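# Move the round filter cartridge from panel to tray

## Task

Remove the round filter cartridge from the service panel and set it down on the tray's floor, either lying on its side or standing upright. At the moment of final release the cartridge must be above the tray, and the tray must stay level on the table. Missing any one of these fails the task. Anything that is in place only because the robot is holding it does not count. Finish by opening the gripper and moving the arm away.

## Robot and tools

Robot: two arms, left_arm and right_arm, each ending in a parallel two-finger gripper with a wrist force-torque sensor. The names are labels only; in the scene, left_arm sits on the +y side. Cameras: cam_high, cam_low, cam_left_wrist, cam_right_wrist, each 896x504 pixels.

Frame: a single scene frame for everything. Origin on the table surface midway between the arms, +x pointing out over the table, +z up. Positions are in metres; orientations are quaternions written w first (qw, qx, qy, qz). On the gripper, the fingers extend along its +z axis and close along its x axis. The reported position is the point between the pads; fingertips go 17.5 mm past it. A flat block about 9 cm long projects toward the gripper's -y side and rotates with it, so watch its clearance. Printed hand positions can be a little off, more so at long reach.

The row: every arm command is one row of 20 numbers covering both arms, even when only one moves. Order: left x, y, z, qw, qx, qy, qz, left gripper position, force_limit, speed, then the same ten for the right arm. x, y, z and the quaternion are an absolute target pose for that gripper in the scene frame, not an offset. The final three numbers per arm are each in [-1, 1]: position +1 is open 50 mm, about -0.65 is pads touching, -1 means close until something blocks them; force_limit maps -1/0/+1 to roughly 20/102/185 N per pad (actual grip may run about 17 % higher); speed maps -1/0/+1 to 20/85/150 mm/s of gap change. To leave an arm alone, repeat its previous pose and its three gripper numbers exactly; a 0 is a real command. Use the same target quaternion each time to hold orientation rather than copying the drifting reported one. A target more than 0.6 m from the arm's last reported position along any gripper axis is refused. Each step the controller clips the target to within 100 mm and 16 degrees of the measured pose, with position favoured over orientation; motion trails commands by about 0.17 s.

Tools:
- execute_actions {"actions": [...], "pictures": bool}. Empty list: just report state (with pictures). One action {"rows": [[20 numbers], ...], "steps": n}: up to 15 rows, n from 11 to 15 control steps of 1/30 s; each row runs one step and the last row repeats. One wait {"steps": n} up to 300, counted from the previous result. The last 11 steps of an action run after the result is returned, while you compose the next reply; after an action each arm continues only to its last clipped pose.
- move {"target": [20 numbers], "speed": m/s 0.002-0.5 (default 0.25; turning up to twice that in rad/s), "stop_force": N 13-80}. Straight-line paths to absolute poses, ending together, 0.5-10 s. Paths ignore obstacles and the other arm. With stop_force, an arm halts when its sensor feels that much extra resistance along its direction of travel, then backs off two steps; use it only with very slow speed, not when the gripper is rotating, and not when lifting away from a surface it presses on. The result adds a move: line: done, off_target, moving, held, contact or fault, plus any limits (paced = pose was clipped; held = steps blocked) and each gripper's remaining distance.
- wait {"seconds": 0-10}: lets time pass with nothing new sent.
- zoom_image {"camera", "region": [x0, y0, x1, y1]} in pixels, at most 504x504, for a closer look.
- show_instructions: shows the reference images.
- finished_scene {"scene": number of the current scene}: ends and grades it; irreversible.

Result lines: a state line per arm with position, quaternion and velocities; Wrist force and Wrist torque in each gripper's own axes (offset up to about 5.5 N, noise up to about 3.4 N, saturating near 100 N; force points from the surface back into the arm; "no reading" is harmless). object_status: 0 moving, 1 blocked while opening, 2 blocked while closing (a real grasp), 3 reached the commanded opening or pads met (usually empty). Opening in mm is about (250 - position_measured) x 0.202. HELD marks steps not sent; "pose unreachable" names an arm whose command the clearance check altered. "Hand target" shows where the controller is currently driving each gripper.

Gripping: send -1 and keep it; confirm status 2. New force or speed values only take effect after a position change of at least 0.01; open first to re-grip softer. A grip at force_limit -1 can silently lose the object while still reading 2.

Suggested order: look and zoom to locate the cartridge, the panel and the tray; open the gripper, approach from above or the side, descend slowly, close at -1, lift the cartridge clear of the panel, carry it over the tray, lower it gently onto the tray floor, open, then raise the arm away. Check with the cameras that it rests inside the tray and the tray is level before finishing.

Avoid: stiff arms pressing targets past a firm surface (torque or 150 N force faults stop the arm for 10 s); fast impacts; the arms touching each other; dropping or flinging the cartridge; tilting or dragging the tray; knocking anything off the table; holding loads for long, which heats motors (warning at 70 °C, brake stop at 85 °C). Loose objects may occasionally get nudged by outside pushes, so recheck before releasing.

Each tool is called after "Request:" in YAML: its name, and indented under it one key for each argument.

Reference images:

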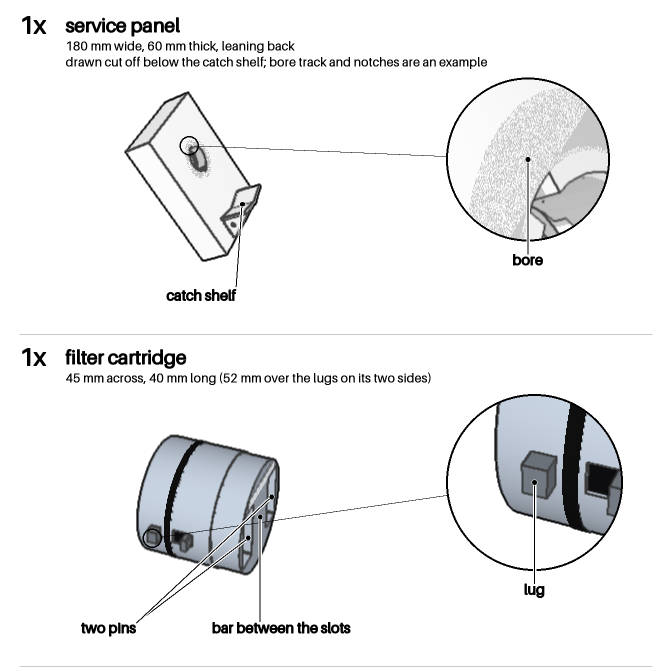

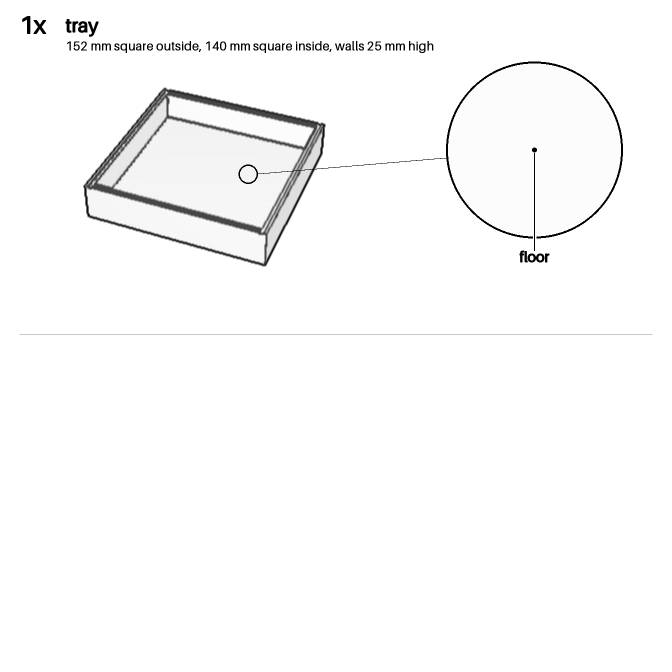

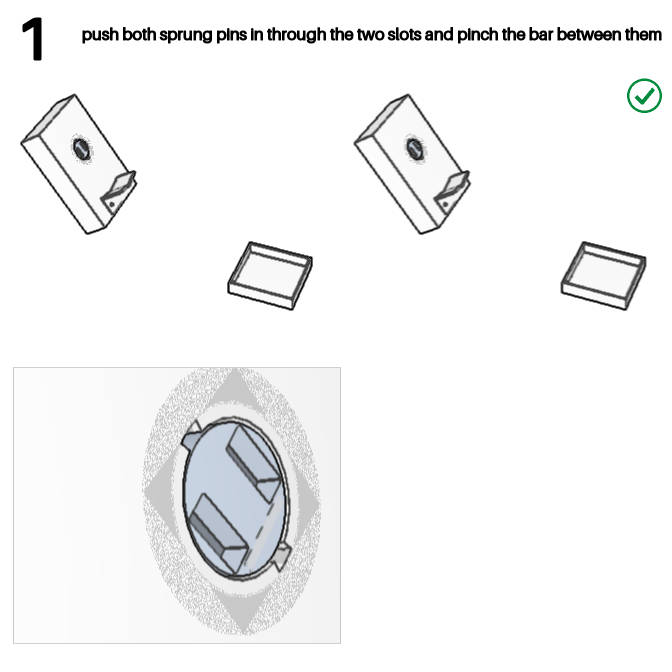

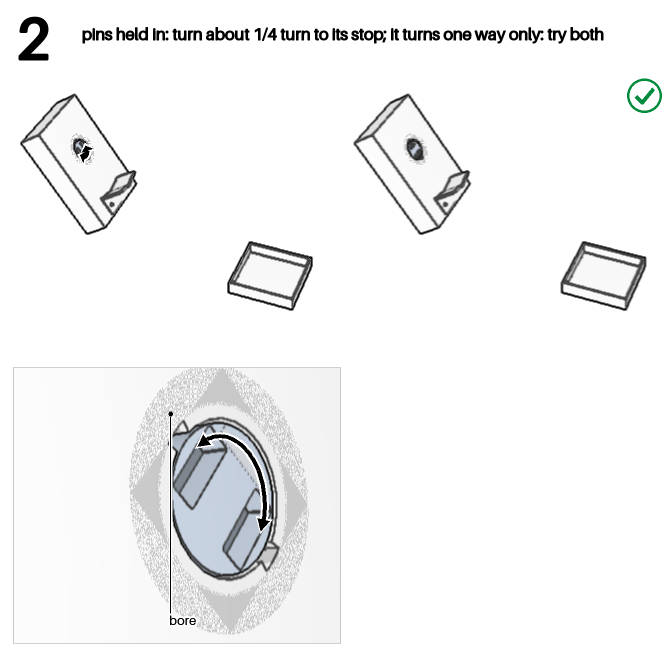

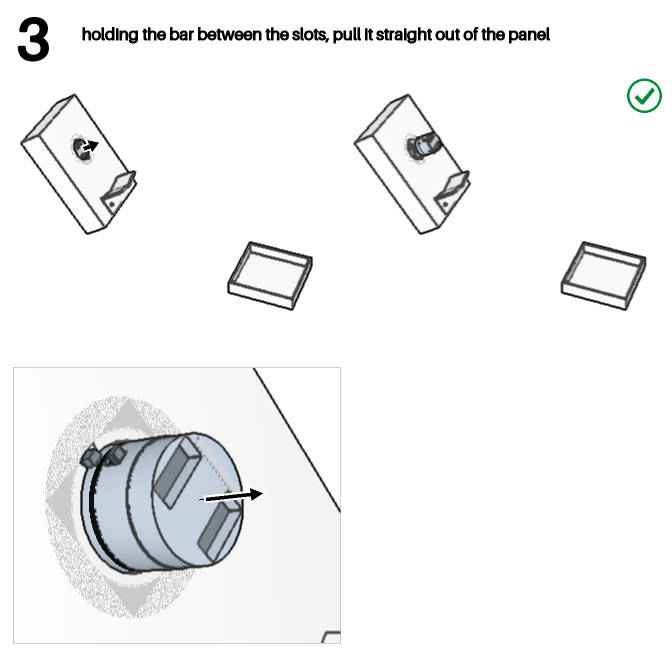

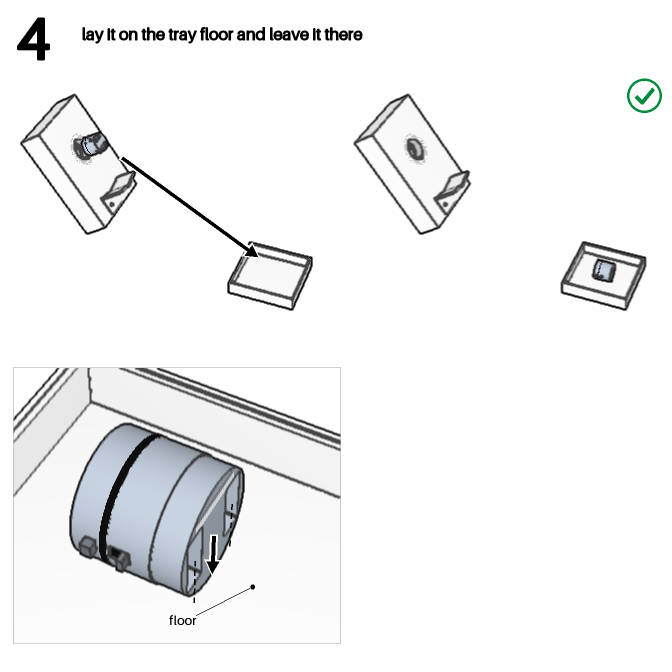

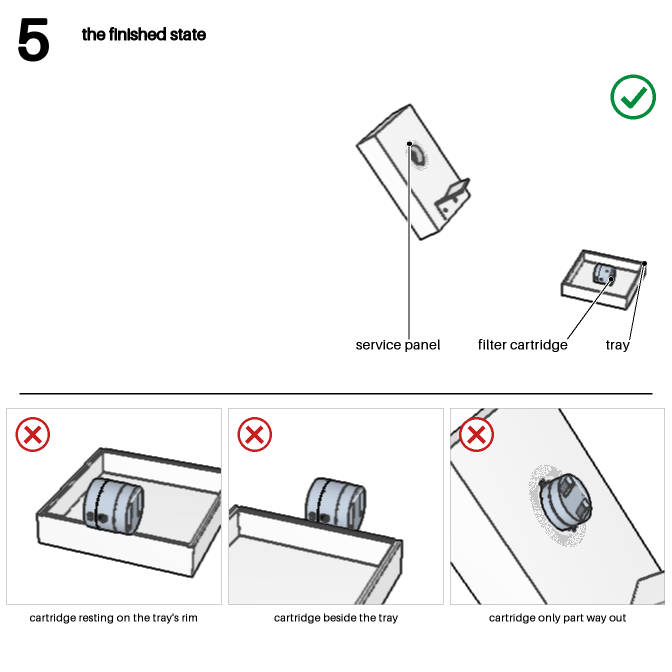

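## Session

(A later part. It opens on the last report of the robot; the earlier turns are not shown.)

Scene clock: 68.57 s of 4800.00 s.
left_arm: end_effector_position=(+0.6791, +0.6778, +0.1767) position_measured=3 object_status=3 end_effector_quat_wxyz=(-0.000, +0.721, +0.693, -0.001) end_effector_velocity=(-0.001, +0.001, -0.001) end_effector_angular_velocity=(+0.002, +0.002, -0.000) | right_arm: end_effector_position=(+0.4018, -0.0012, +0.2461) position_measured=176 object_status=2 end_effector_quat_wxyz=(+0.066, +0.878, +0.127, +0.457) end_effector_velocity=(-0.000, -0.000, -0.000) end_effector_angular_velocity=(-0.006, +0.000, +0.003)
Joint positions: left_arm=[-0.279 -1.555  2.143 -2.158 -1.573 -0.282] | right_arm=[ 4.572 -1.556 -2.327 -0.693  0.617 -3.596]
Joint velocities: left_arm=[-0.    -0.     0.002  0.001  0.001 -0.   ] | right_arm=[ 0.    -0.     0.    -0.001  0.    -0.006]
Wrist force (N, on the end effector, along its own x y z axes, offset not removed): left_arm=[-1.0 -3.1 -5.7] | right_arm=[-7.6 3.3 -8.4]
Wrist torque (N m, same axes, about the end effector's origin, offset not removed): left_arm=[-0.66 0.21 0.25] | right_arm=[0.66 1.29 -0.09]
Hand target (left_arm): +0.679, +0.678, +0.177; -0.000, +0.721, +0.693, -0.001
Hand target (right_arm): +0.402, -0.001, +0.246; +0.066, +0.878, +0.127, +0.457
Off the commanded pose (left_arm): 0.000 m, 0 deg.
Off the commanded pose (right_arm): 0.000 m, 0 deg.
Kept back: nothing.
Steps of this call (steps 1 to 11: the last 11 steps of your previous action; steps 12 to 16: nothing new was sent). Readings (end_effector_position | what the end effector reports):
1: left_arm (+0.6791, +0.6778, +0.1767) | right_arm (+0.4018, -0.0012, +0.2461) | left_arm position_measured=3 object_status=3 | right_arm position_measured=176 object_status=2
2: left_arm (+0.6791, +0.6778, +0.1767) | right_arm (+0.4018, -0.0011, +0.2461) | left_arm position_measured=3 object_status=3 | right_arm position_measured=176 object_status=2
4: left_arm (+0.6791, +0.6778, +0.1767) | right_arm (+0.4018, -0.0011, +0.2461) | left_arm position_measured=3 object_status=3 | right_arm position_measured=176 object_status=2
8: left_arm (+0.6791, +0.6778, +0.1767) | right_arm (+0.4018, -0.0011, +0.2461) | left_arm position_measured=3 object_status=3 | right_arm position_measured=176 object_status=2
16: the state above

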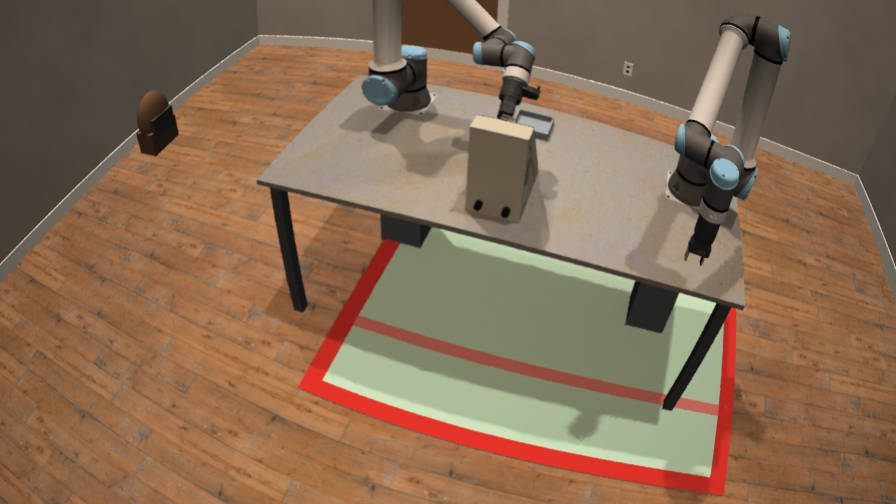

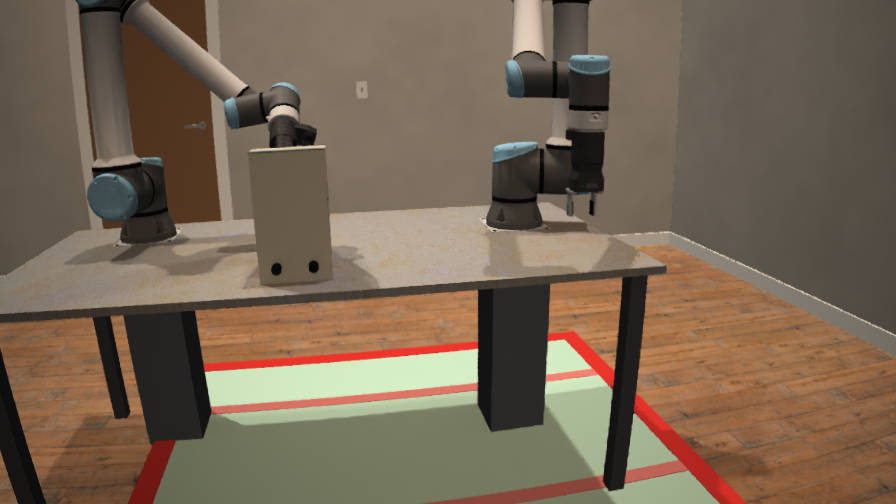

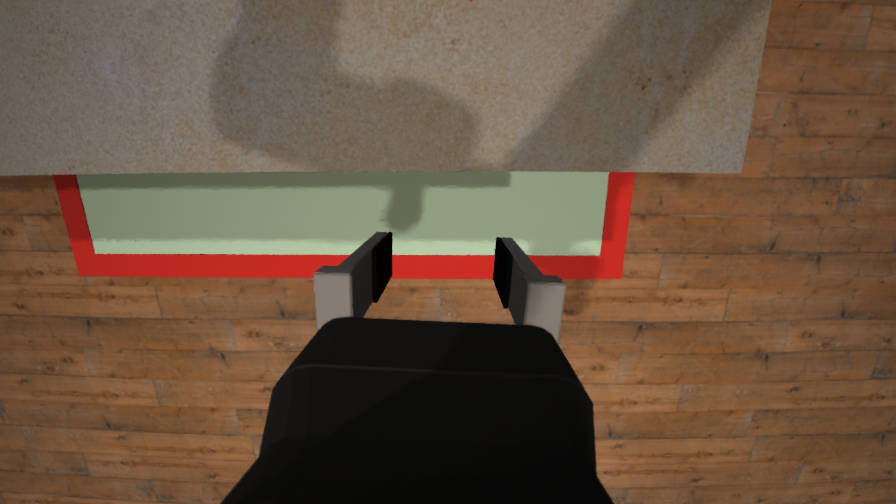

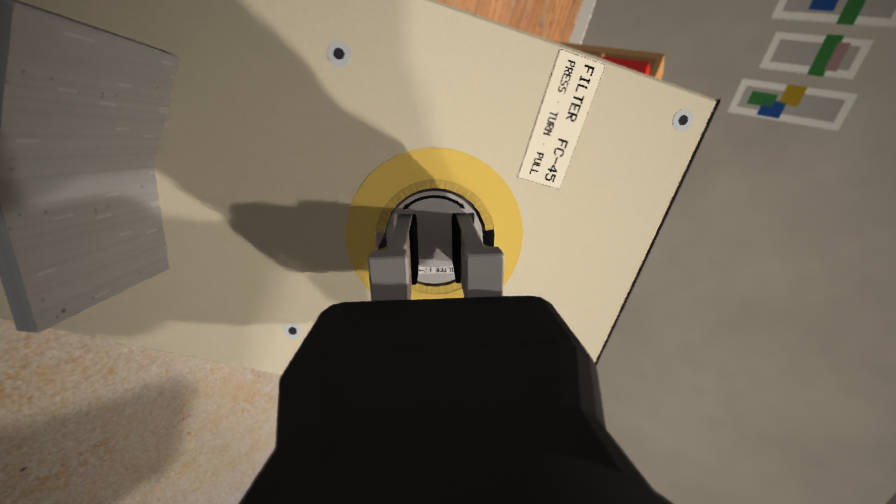

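Request:
move:
  target: [0.6791, 0.6778, 0.1767, 0.0, 0.721, 0.693, -0.001, 1, 0, 0, 0.38949, -0.00117, 0.25469, -0.0663, -0.8778, -0.1273, -0.4570, -1, 0, -1]
  speed: 0.006
  stop_force: 40

Request:
zoom_image:
  camera: "cam_right_wrist"
  region: [365, 165, 505, 305]

Scene clock: 71.73 s of 4800.00 s.
left_arm: end_effector_position=(+0.6791, +0.6778, +0.1767) position_measured=3 object_status=3 end_effector_quat_wxyz=(-0.000, +0.721, +0.693, -0.001) end_effector_velocity=(+0.001, -0.001, +0.000) end_effector_angular_velocity=(+0.000, -0.000, -0.002) | right_arm: end_effector_position=(+0.3896, -0.0012, +0.2546) position_measured=176 object_status=2 end_effector_quat_wxyz=(+0.066, +0.878, +0.127, +0.457) end_effector_velocity=(-0.001, -0.000, +0.000) end_effector_angular_velocity=(-0.001, +0.000, -0.001)
Joint positions: left_arm=[-0.279 -1.555  2.143 -2.158 -1.573 -0.282] | right_arm=[ 4.595 -1.529 -2.324 -0.755  0.615 -3.557]
Joint velocities: left_arm=[-0.001  0.001 -0.001 -0.     0.     0.001] | right_arm=[ 0.002  0.002  0.    -0.007 -0.     0.005]
Wrist force (N, on the end effector, along its own x y z axes, offset not removed): left_arm=[0.4 0.7 -1.3] | right_arm=[-3.6 1.2 -1.0]
Wrist torque (N m, same axes, about the end effector's origin, offset not removed): left_arm=[0.07 -0.04 0.27] | right_arm=[0.14 0.64 -0.29]
Hand target (left_arm): +0.679, +0.678, +0.177; -0.000, +0.721, +0.693, -0.001
Hand target (right_arm): +0.390, -0.001, +0.255; +0.066, +0.878, +0.127, +0.457
Off the commanded pose (left_arm): 0.000 m, 0 deg.
Off the commanded pose (right_arm): 0.000 m, 0 deg.
Kept back: nothing.
move: done

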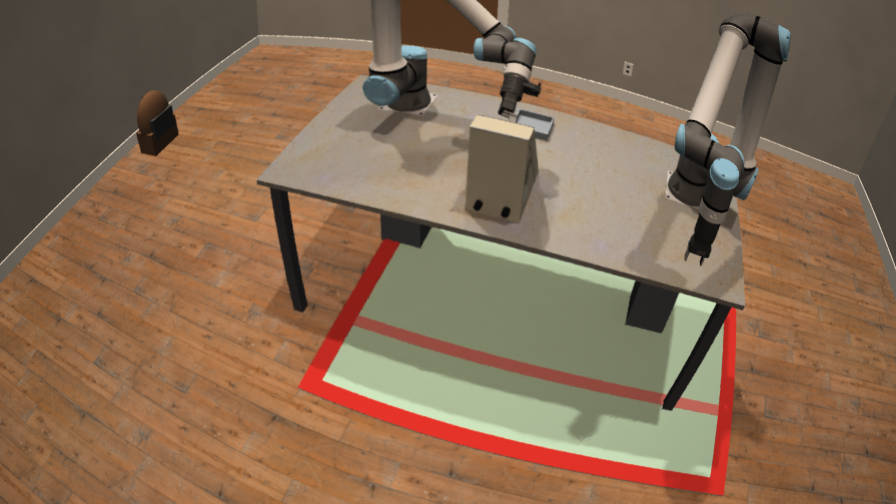

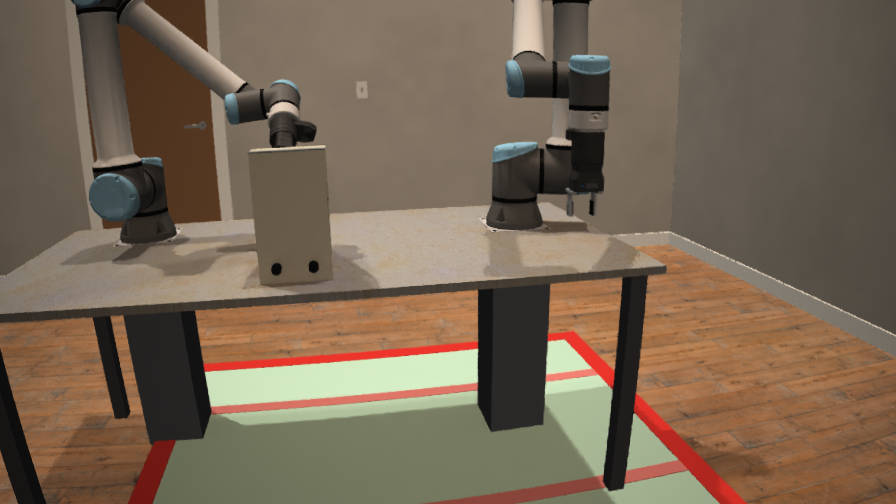

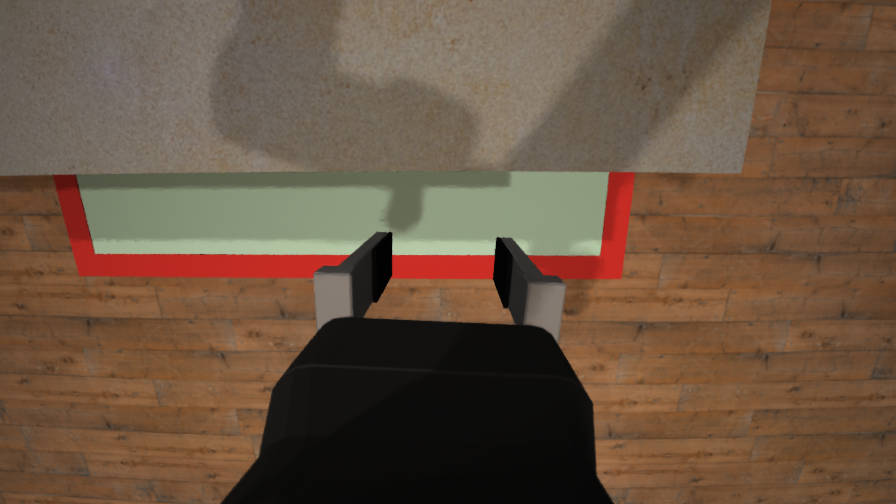

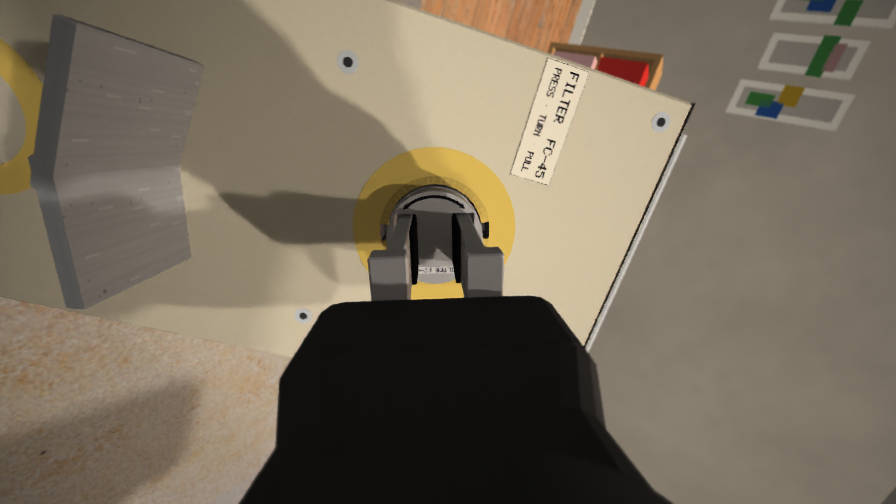

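Region (365, 165, 505, 305) of cam_right_wrist's 896x504 image, scaled by 3.600, with more detail than that image has.

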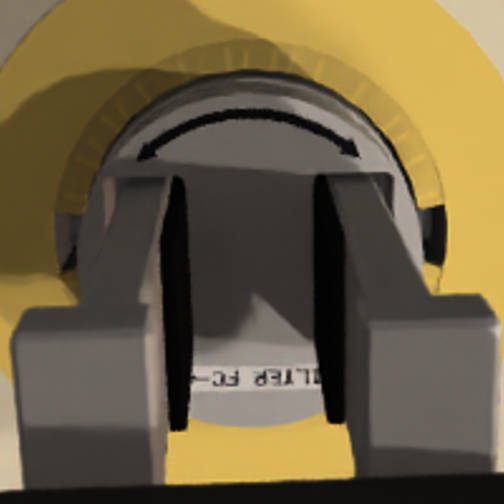

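It's coming out freely. Pull the rest of the way.

Request:
move:
  target: [0.6791, 0.6778, 0.1767, 0.0, 0.721, 0.693, -0.001, 1, 0, 0, 0.35262, -0.00117, 0.28050, -0.0663, -0.8778, -0.1273, -0.4570, -1, 0, -1]
  speed: 0.015
  stop_force: 40

Scene clock: 75.23 s of 4800.00 s.
left_arm: end_effector_position=(+0.6791, +0.6778, +0.1767) position_measured=3 object_status=3 end_effector_quat_wxyz=(-0.000, +0.721, +0.693, -0.001) end_effector_velocity=(-0.000, +0.000, +0.001) end_effector_angular_velocity=(+0.000, -0.001, +0.000) | right_arm: end_effector_position=(+0.3529, -0.0011, +0.2803) position_measured=176 object_status=2 end_effector_quat_wxyz=(+0.066, +0.878, +0.127, +0.457) end_effector_velocity=(-0.002, -0.000, +0.002) end_effector_angular_velocity=(-0.000, +0.000, -0.000)
Joint positions: left_arm=[-0.279 -1.555  2.143 -2.158 -1.573 -0.282] | right_arm=[ 4.666 -1.452 -2.309 -0.947  0.611 -3.435]
Joint velocities: left_arm=[-0.    -0.001  0.     0.001  0.001 -0.001] | right_arm=[ 0.004  0.005  0.001 -0.013  0.     0.008]
Wrist force (N, on the end effector, along its own x y z axes, offset not removed): left_arm=[-1.6 1.0 -3.0] | right_arm=[-0.8 2.9 4.0]
Wrist torque (N m, same axes, about the end effector's origin, offset not removed): left_arm=[0.10 0.30 0.18] | right_arm=[0.53 0.05 -0.32]
Hand target (left_arm): +0.679, +0.678, +0.177; -0.000, +0.721, +0.693, -0.001
Hand target (right_arm): +0.353, -0.001, +0.280; +0.066, +0.878, +0.127, +0.457
Off the commanded pose (left_arm): 0.000 m, 0 deg.
Off the commanded pose (right_arm): 0.000 m, 0 deg.
Kept back: nothing.
move: done

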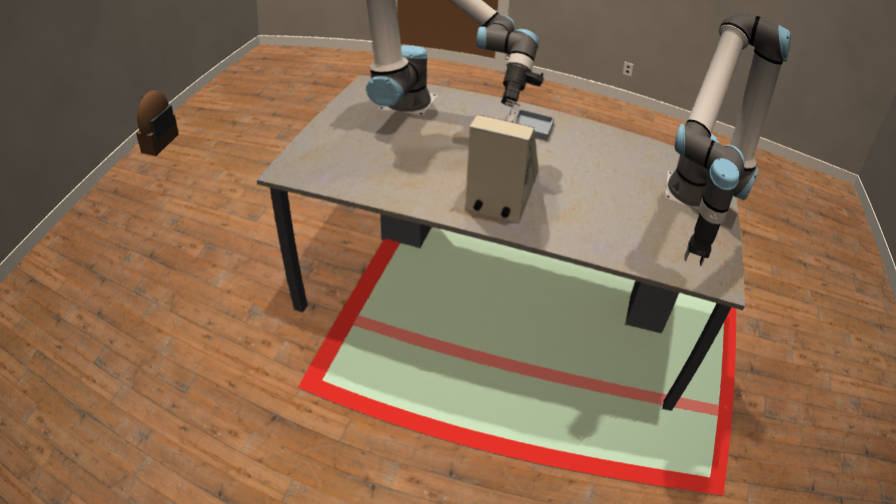

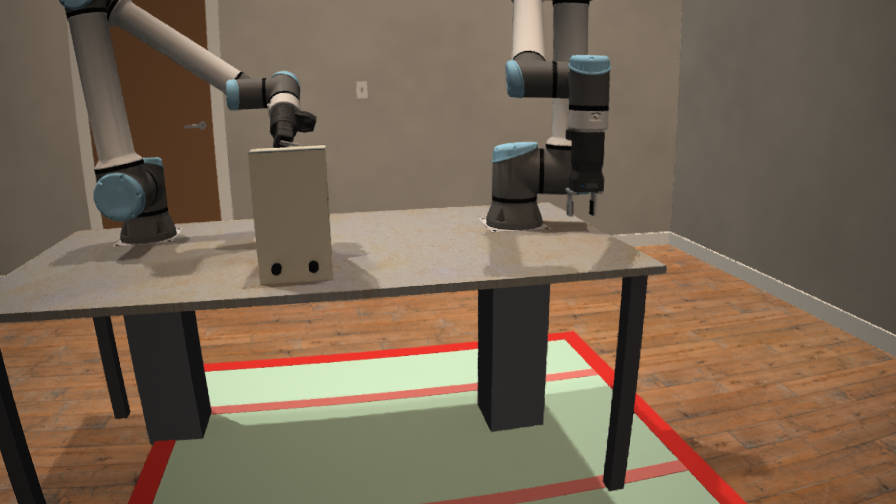

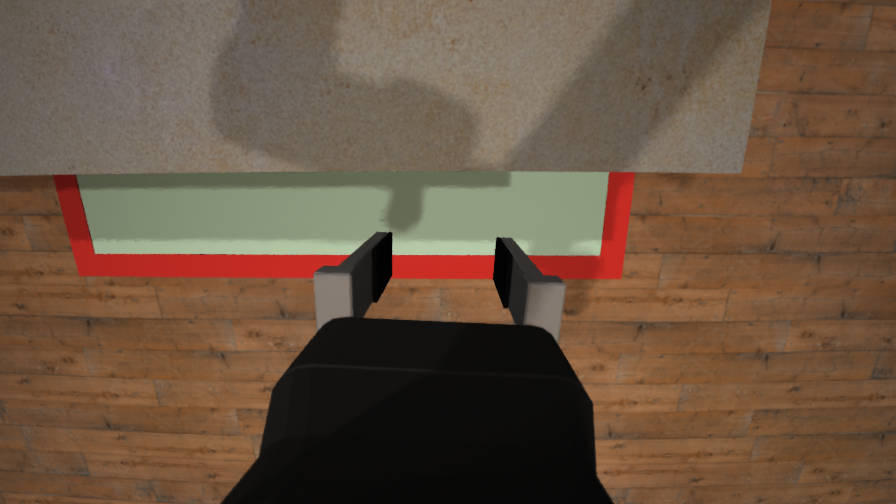

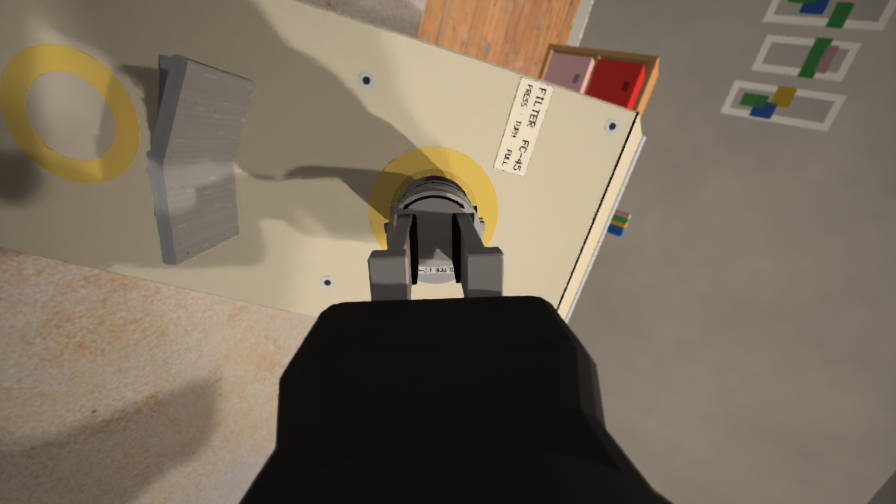

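Request:
move:
  target: [0.6791, 0.6778, 0.1767, 0.0, 0.721, 0.693, -0.001, 1, 0, 0, -0.056, 0.007, 0.17, 0.0, -0.9897, -0.1435, 0.0, -1, 0, -1]
  speed: 0.2

Scene clock: 79.93 s of 4800.00 s.
left_arm: end_effector_position=(+0.6791, +0.6778, +0.1767) position_measured=3 object_status=3 end_effector_quat_wxyz=(-0.000, +0.721, +0.693, -0.001) end_effector_velocity=(-0.002, +0.001, -0.003) end_effector_angular_velocity=(+0.003, +0.004, +0.001) | right_arm: end_effector_position=(-0.0555, +0.0074, +0.1701) position_measured=176 object_status=2 end_effector_quat_wxyz=(+0.000, +0.990, +0.143, +0.000) end_effector_velocity=(-0.002, -0.000, -0.000) end_effector_angular_velocity=(+0.001, +0.005, -0.001)
Joint positions: left_arm=[-0.279 -1.555  2.143 -2.158 -1.573 -0.282] | right_arm=[ 4.98  -1.397 -2.327 -0.989  1.57  -3.118]
Joint velocities: left_arm=[-0.     0.002  0.003  0.     0.001 -0.001] | right_arm=[ 0.001 -0.    -0.001  0.004  0.005  0.002]
Wrist force (N, on the end effector, along its own x y z axes, offset not removed): left_arm=[-0.8 -1.5 -1.1] | right_arm=[-0.4 1.8 7.0]
Wrist torque (N m, same axes, about the end effector's origin, offset not removed): left_arm=[-0.37 0.17 0.32] | right_arm=[0.38 0.14 -0.14]
Hand target (left_arm): +0.679, +0.678, +0.177; -0.000, +0.721, +0.693, -0.001
Hand target (right_arm): -0.056, +0.007, +0.170; +0.000, +0.990, +0.143, +0.000
Off the commanded pose (left_arm): 0.000 m, 0 deg.
Off the commanded pose (right_arm): 0.001 m, 0 deg.
Kept back: nothing.
move: done

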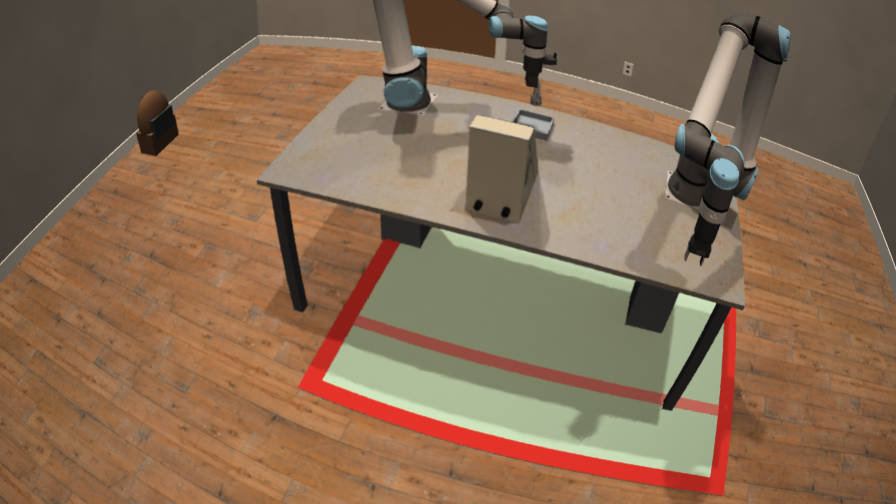

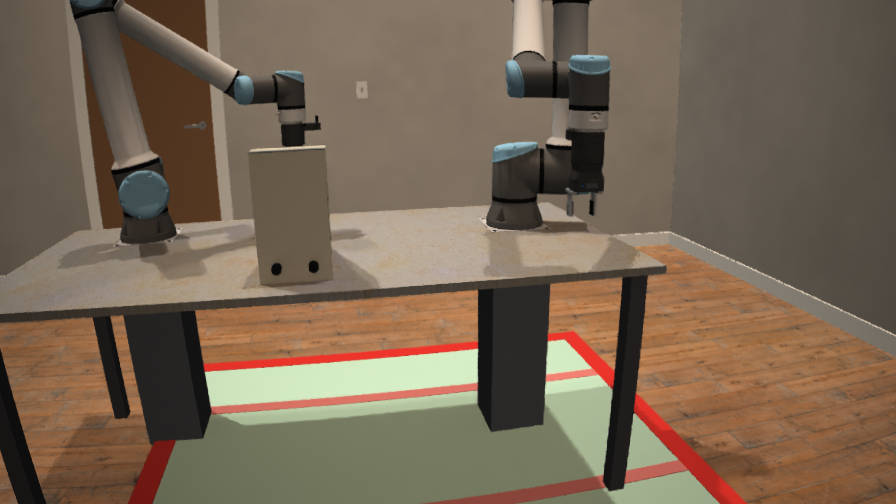

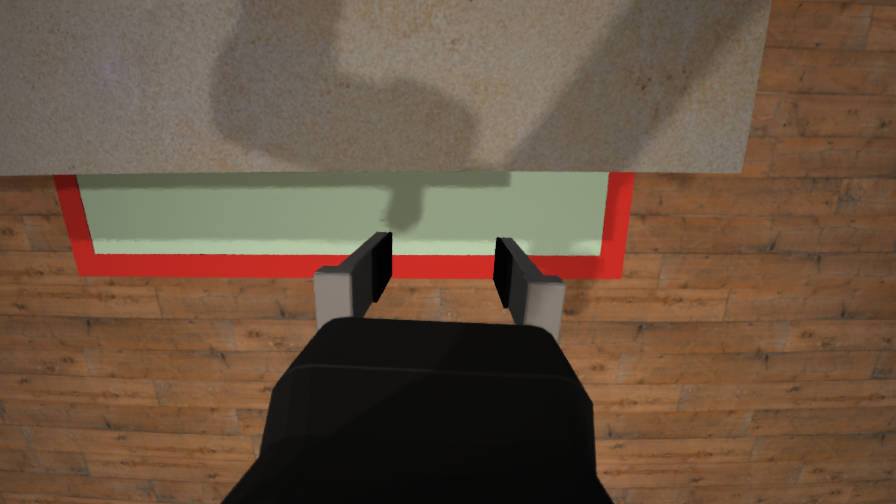

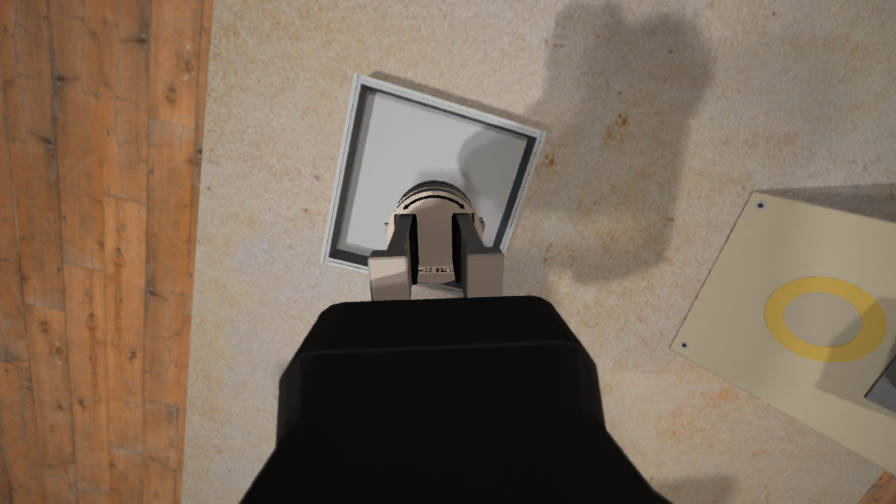

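Request:
execute_actions:
  actions: []

Scene clock: 81.40 s of 4800.00 s.
left_arm: end_effector_position=(+0.6791, +0.6778, +0.1767) position_measured=3 object_status=3 end_effector_quat_wxyz=(-0.000, +0.721, +0.693, -0.001) end_effector_velocity=(+0.001, -0.001, +0.002) end_effector_angular_velocity=(-0.002, -0.003, -0.000) | right_arm: end_effector_position=(-0.0558, +0.0074, +0.1700) position_measured=176 object_status=2 end_effector_quat_wxyz=(+0.000, +0.990, +0.143, +0.000) end_effector_velocity=(+0.000, -0.001, -0.001) end_effector_angular_velocity=(-0.002, -0.001, +0.001)
Joint positions: left_arm=[-0.279 -1.555  2.143 -2.158 -1.573 -0.282] | right_arm=[ 4.98  -1.397 -2.327 -0.989  1.571 -3.118]
Joint velocities: left_arm=[-0.    -0.001 -0.002 -0.001 -0.001 -0.   ] | right_arm=[-0.    -0.001 -0.    -0.002  0.    -0.001]
Wrist force (N, on the end effector, along its own x y z axes, offset not removed): left_arm=[1.6 -5.0 -4.1] | right_arm=[-4.5 -1.9 6.8]
Wrist torque (N m, same axes, about the end effector's origin, offset not removed): left_arm=[-1.00 -0.37 0.15] | right_arm=[-0.35 1.13 -0.15]
Hand target (left_arm): +0.679, +0.678, +0.177; -0.000, +0.721, +0.693, -0.001
Hand target (right_arm): -0.056, +0.007, +0.170; +0.000, +0.990, +0.143, +0.000
Off the commanded pose (left_arm): 0.000 m, 0 deg.
Off the commanded pose (right_arm): 0.000 m, 0 deg.
Kept back: nothing.
Steps of this call (steps 1 to 44: nothing new was sent). Readings (end_effector_position | what the end effector reports):
1: left_arm (+0.6791, +0.6778, +0.1767) | right_arm (-0.0556, +0.0074, +0.1700) | left_arm position_measured=3 object_status=3 | right_arm position_measured=176 object_status=2
2: left_arm (+0.6791, +0.6778, +0.1767) | right_arm (-0.0556, +0.0074, +0.1700) | left_arm position_measured=3 object_status=3 | right_arm position_measured=176 object_status=2
4: left_arm (+0.6791, +0.6778, +0.1767) | right_arm (-0.0557, +0.0074, +0.1700) | left_arm position_measured=3 object_status=3 | right_arm position_measured=176 object_status=2
8: left_arm (+0.6791, +0.6778, +0.1767) | right_arm (-0.0557, +0.0074, +0.1700) | left_arm position_measured=3 object_status=3 | right_arm position_measured=176 object_status=2
44: the state above

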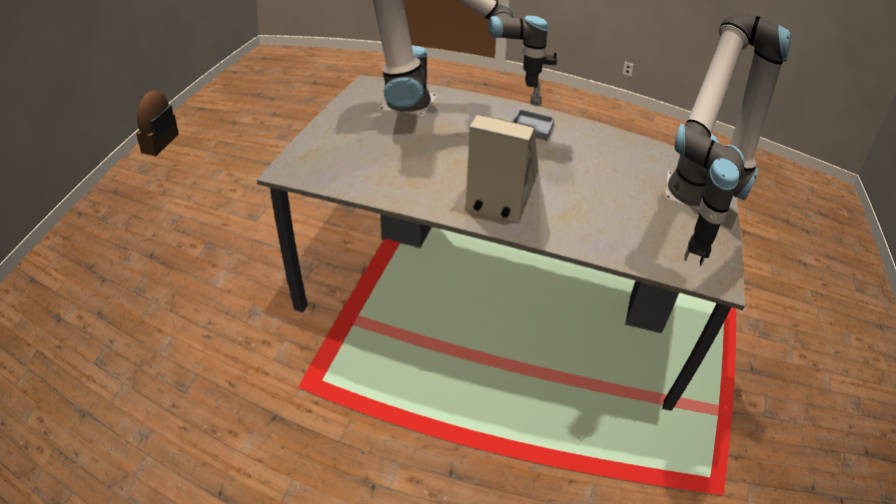

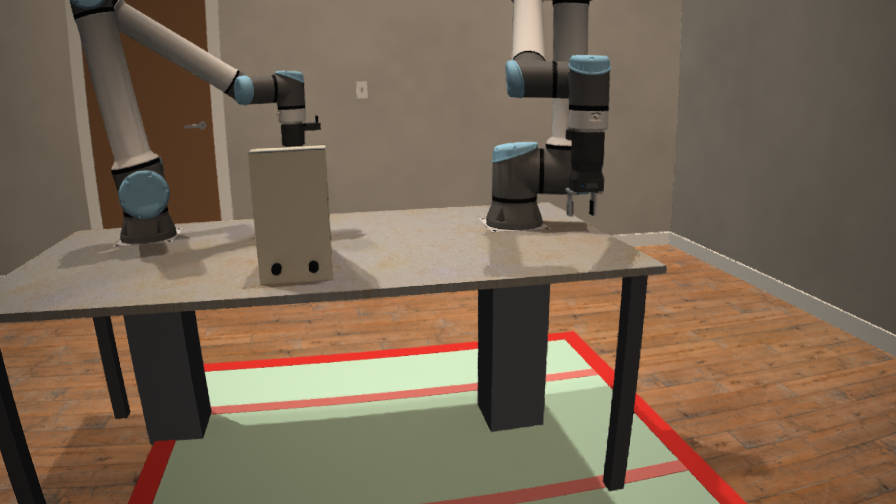

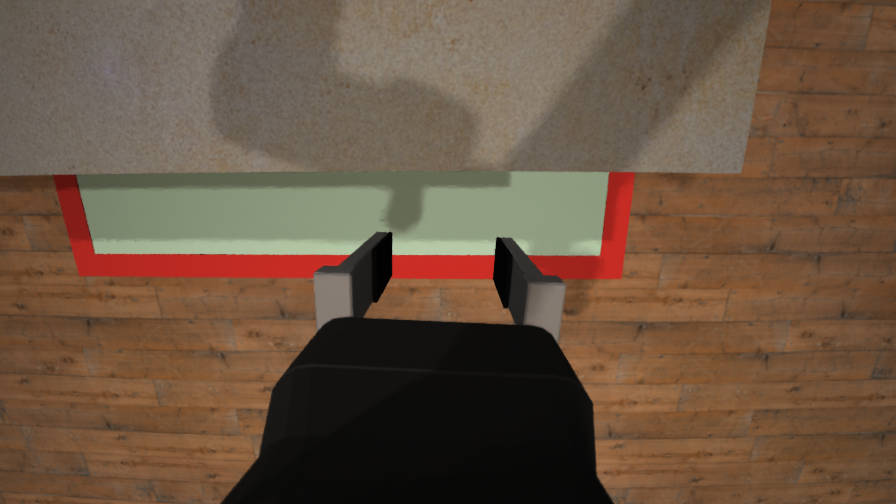

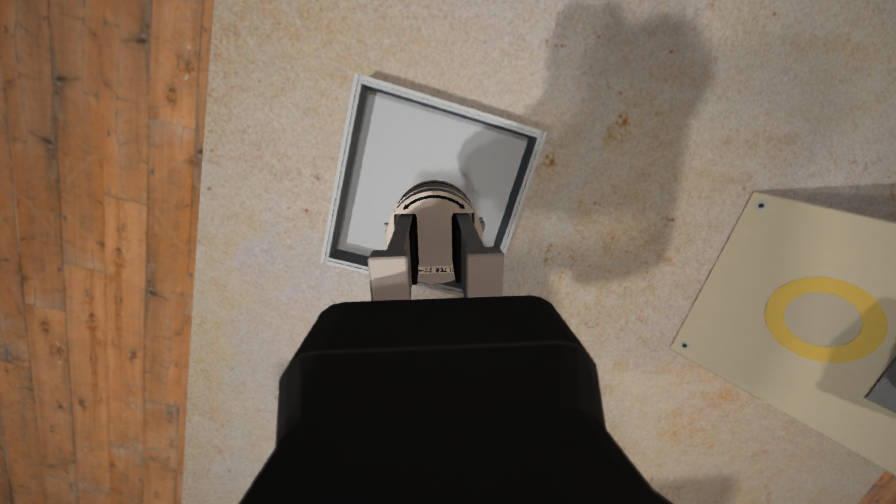

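Request:
move:
  target: [0.6791, 0.6778, 0.1767, 0.0, 0.721, 0.693, -0.001, 1, 0, 0, -0.056, 0.007, 0.066, 0, -0.9897, -0.1435, 0, -1, 0, -1]
  speed: 0.12

Scene clock: 83.23 s of 4800.00 s.
left_arm: end_effector_position=(+0.6791, +0.6778, +0.1767) position_measured=3 object_status=3 end_effector_quat_wxyz=(-0.000, +0.721, +0.693, -0.001) end_effector_velocity=(+0.000, -0.000, +0.000) end_effector_angular_velocity=(+0.000, -0.000, -0.003) | right_arm: end_effector_position=(-0.0560, +0.0070, +0.0664) position_measured=176 object_status=2 end_effector_quat_wxyz=(+0.000, +0.990, +0.144, +0.000) end_effector_velocity=(+0.000, -0.000, -0.003) end_effector_angular_velocity=(-0.001, -0.000, -0.001)
Joint positions: left_arm=[-0.279 -1.555  2.143 -2.158 -1.573 -0.282] | right_arm=[ 4.981 -1.556 -2.43  -0.726  1.571 -3.118]
Joint velocities: left_arm=[-0.     0.    -0.001  0.     0.     0.002] | right_arm=[-0.    -0.006 -0.002  0.007  0.     0.001]
Wrist force (N, on the end effector, along its own x y z axes, offset not removed): left_arm=[0.8 -1.2 -3.5] | right_arm=[0.0 2.7 3.8]
Wrist torque (N m, same axes, about the end effector's origin, offset not removed): left_arm=[-0.17 -0.17 0.26] | right_arm=[0.36 0.12 -0.21]
Hand target (left_arm): +0.679, +0.678, +0.177; -0.000, +0.721, +0.693, -0.001
Hand target (right_arm): -0.056, +0.007, +0.066; +0.000, +0.990, +0.143, +0.000
Off the commanded pose (left_arm): 0.000 m, 0 deg.
Off the commanded pose (right_arm): 0.000 m, 0 deg.
Kept back: nothing.
move: done

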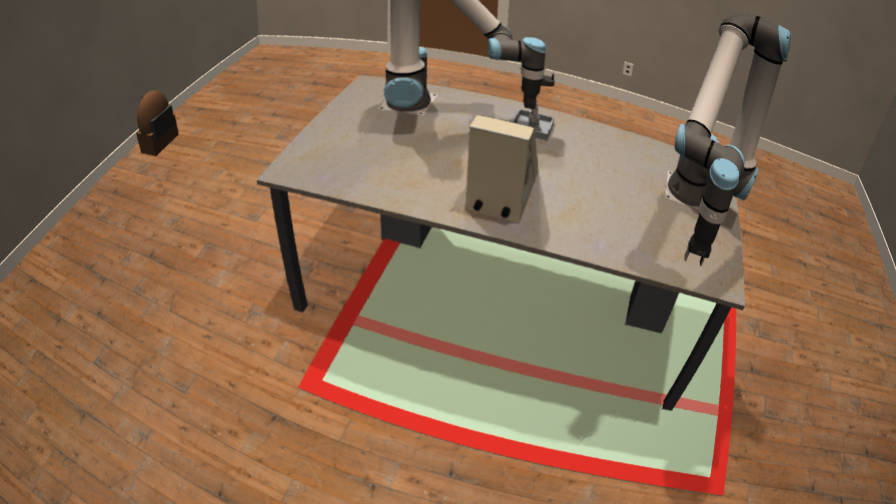

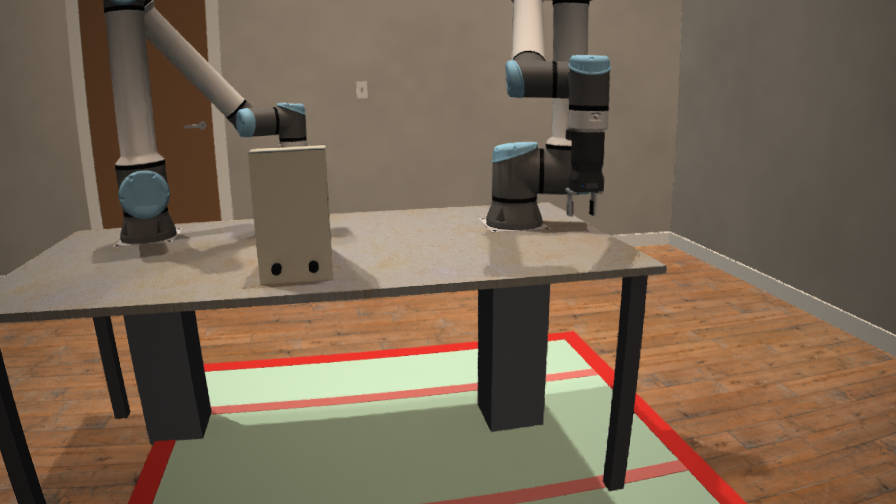

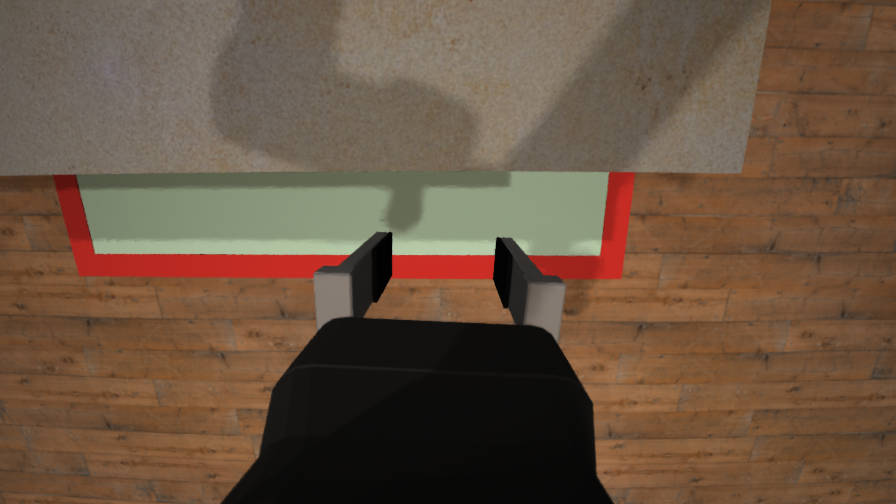

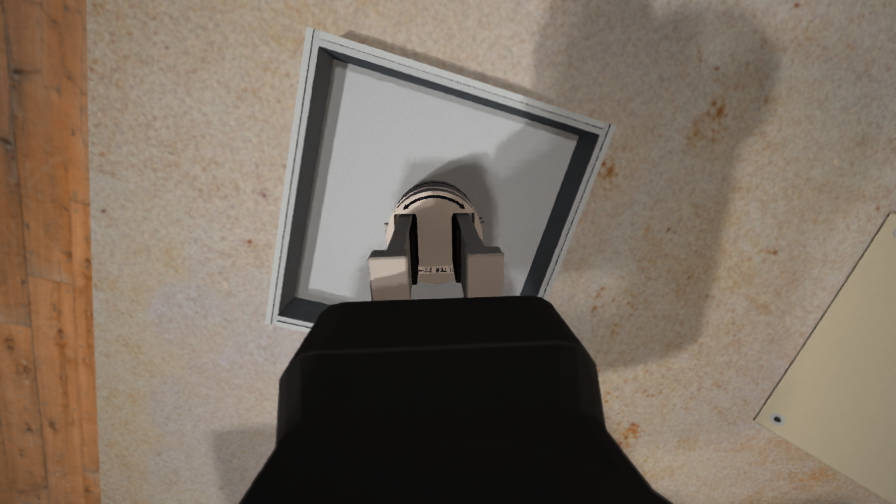

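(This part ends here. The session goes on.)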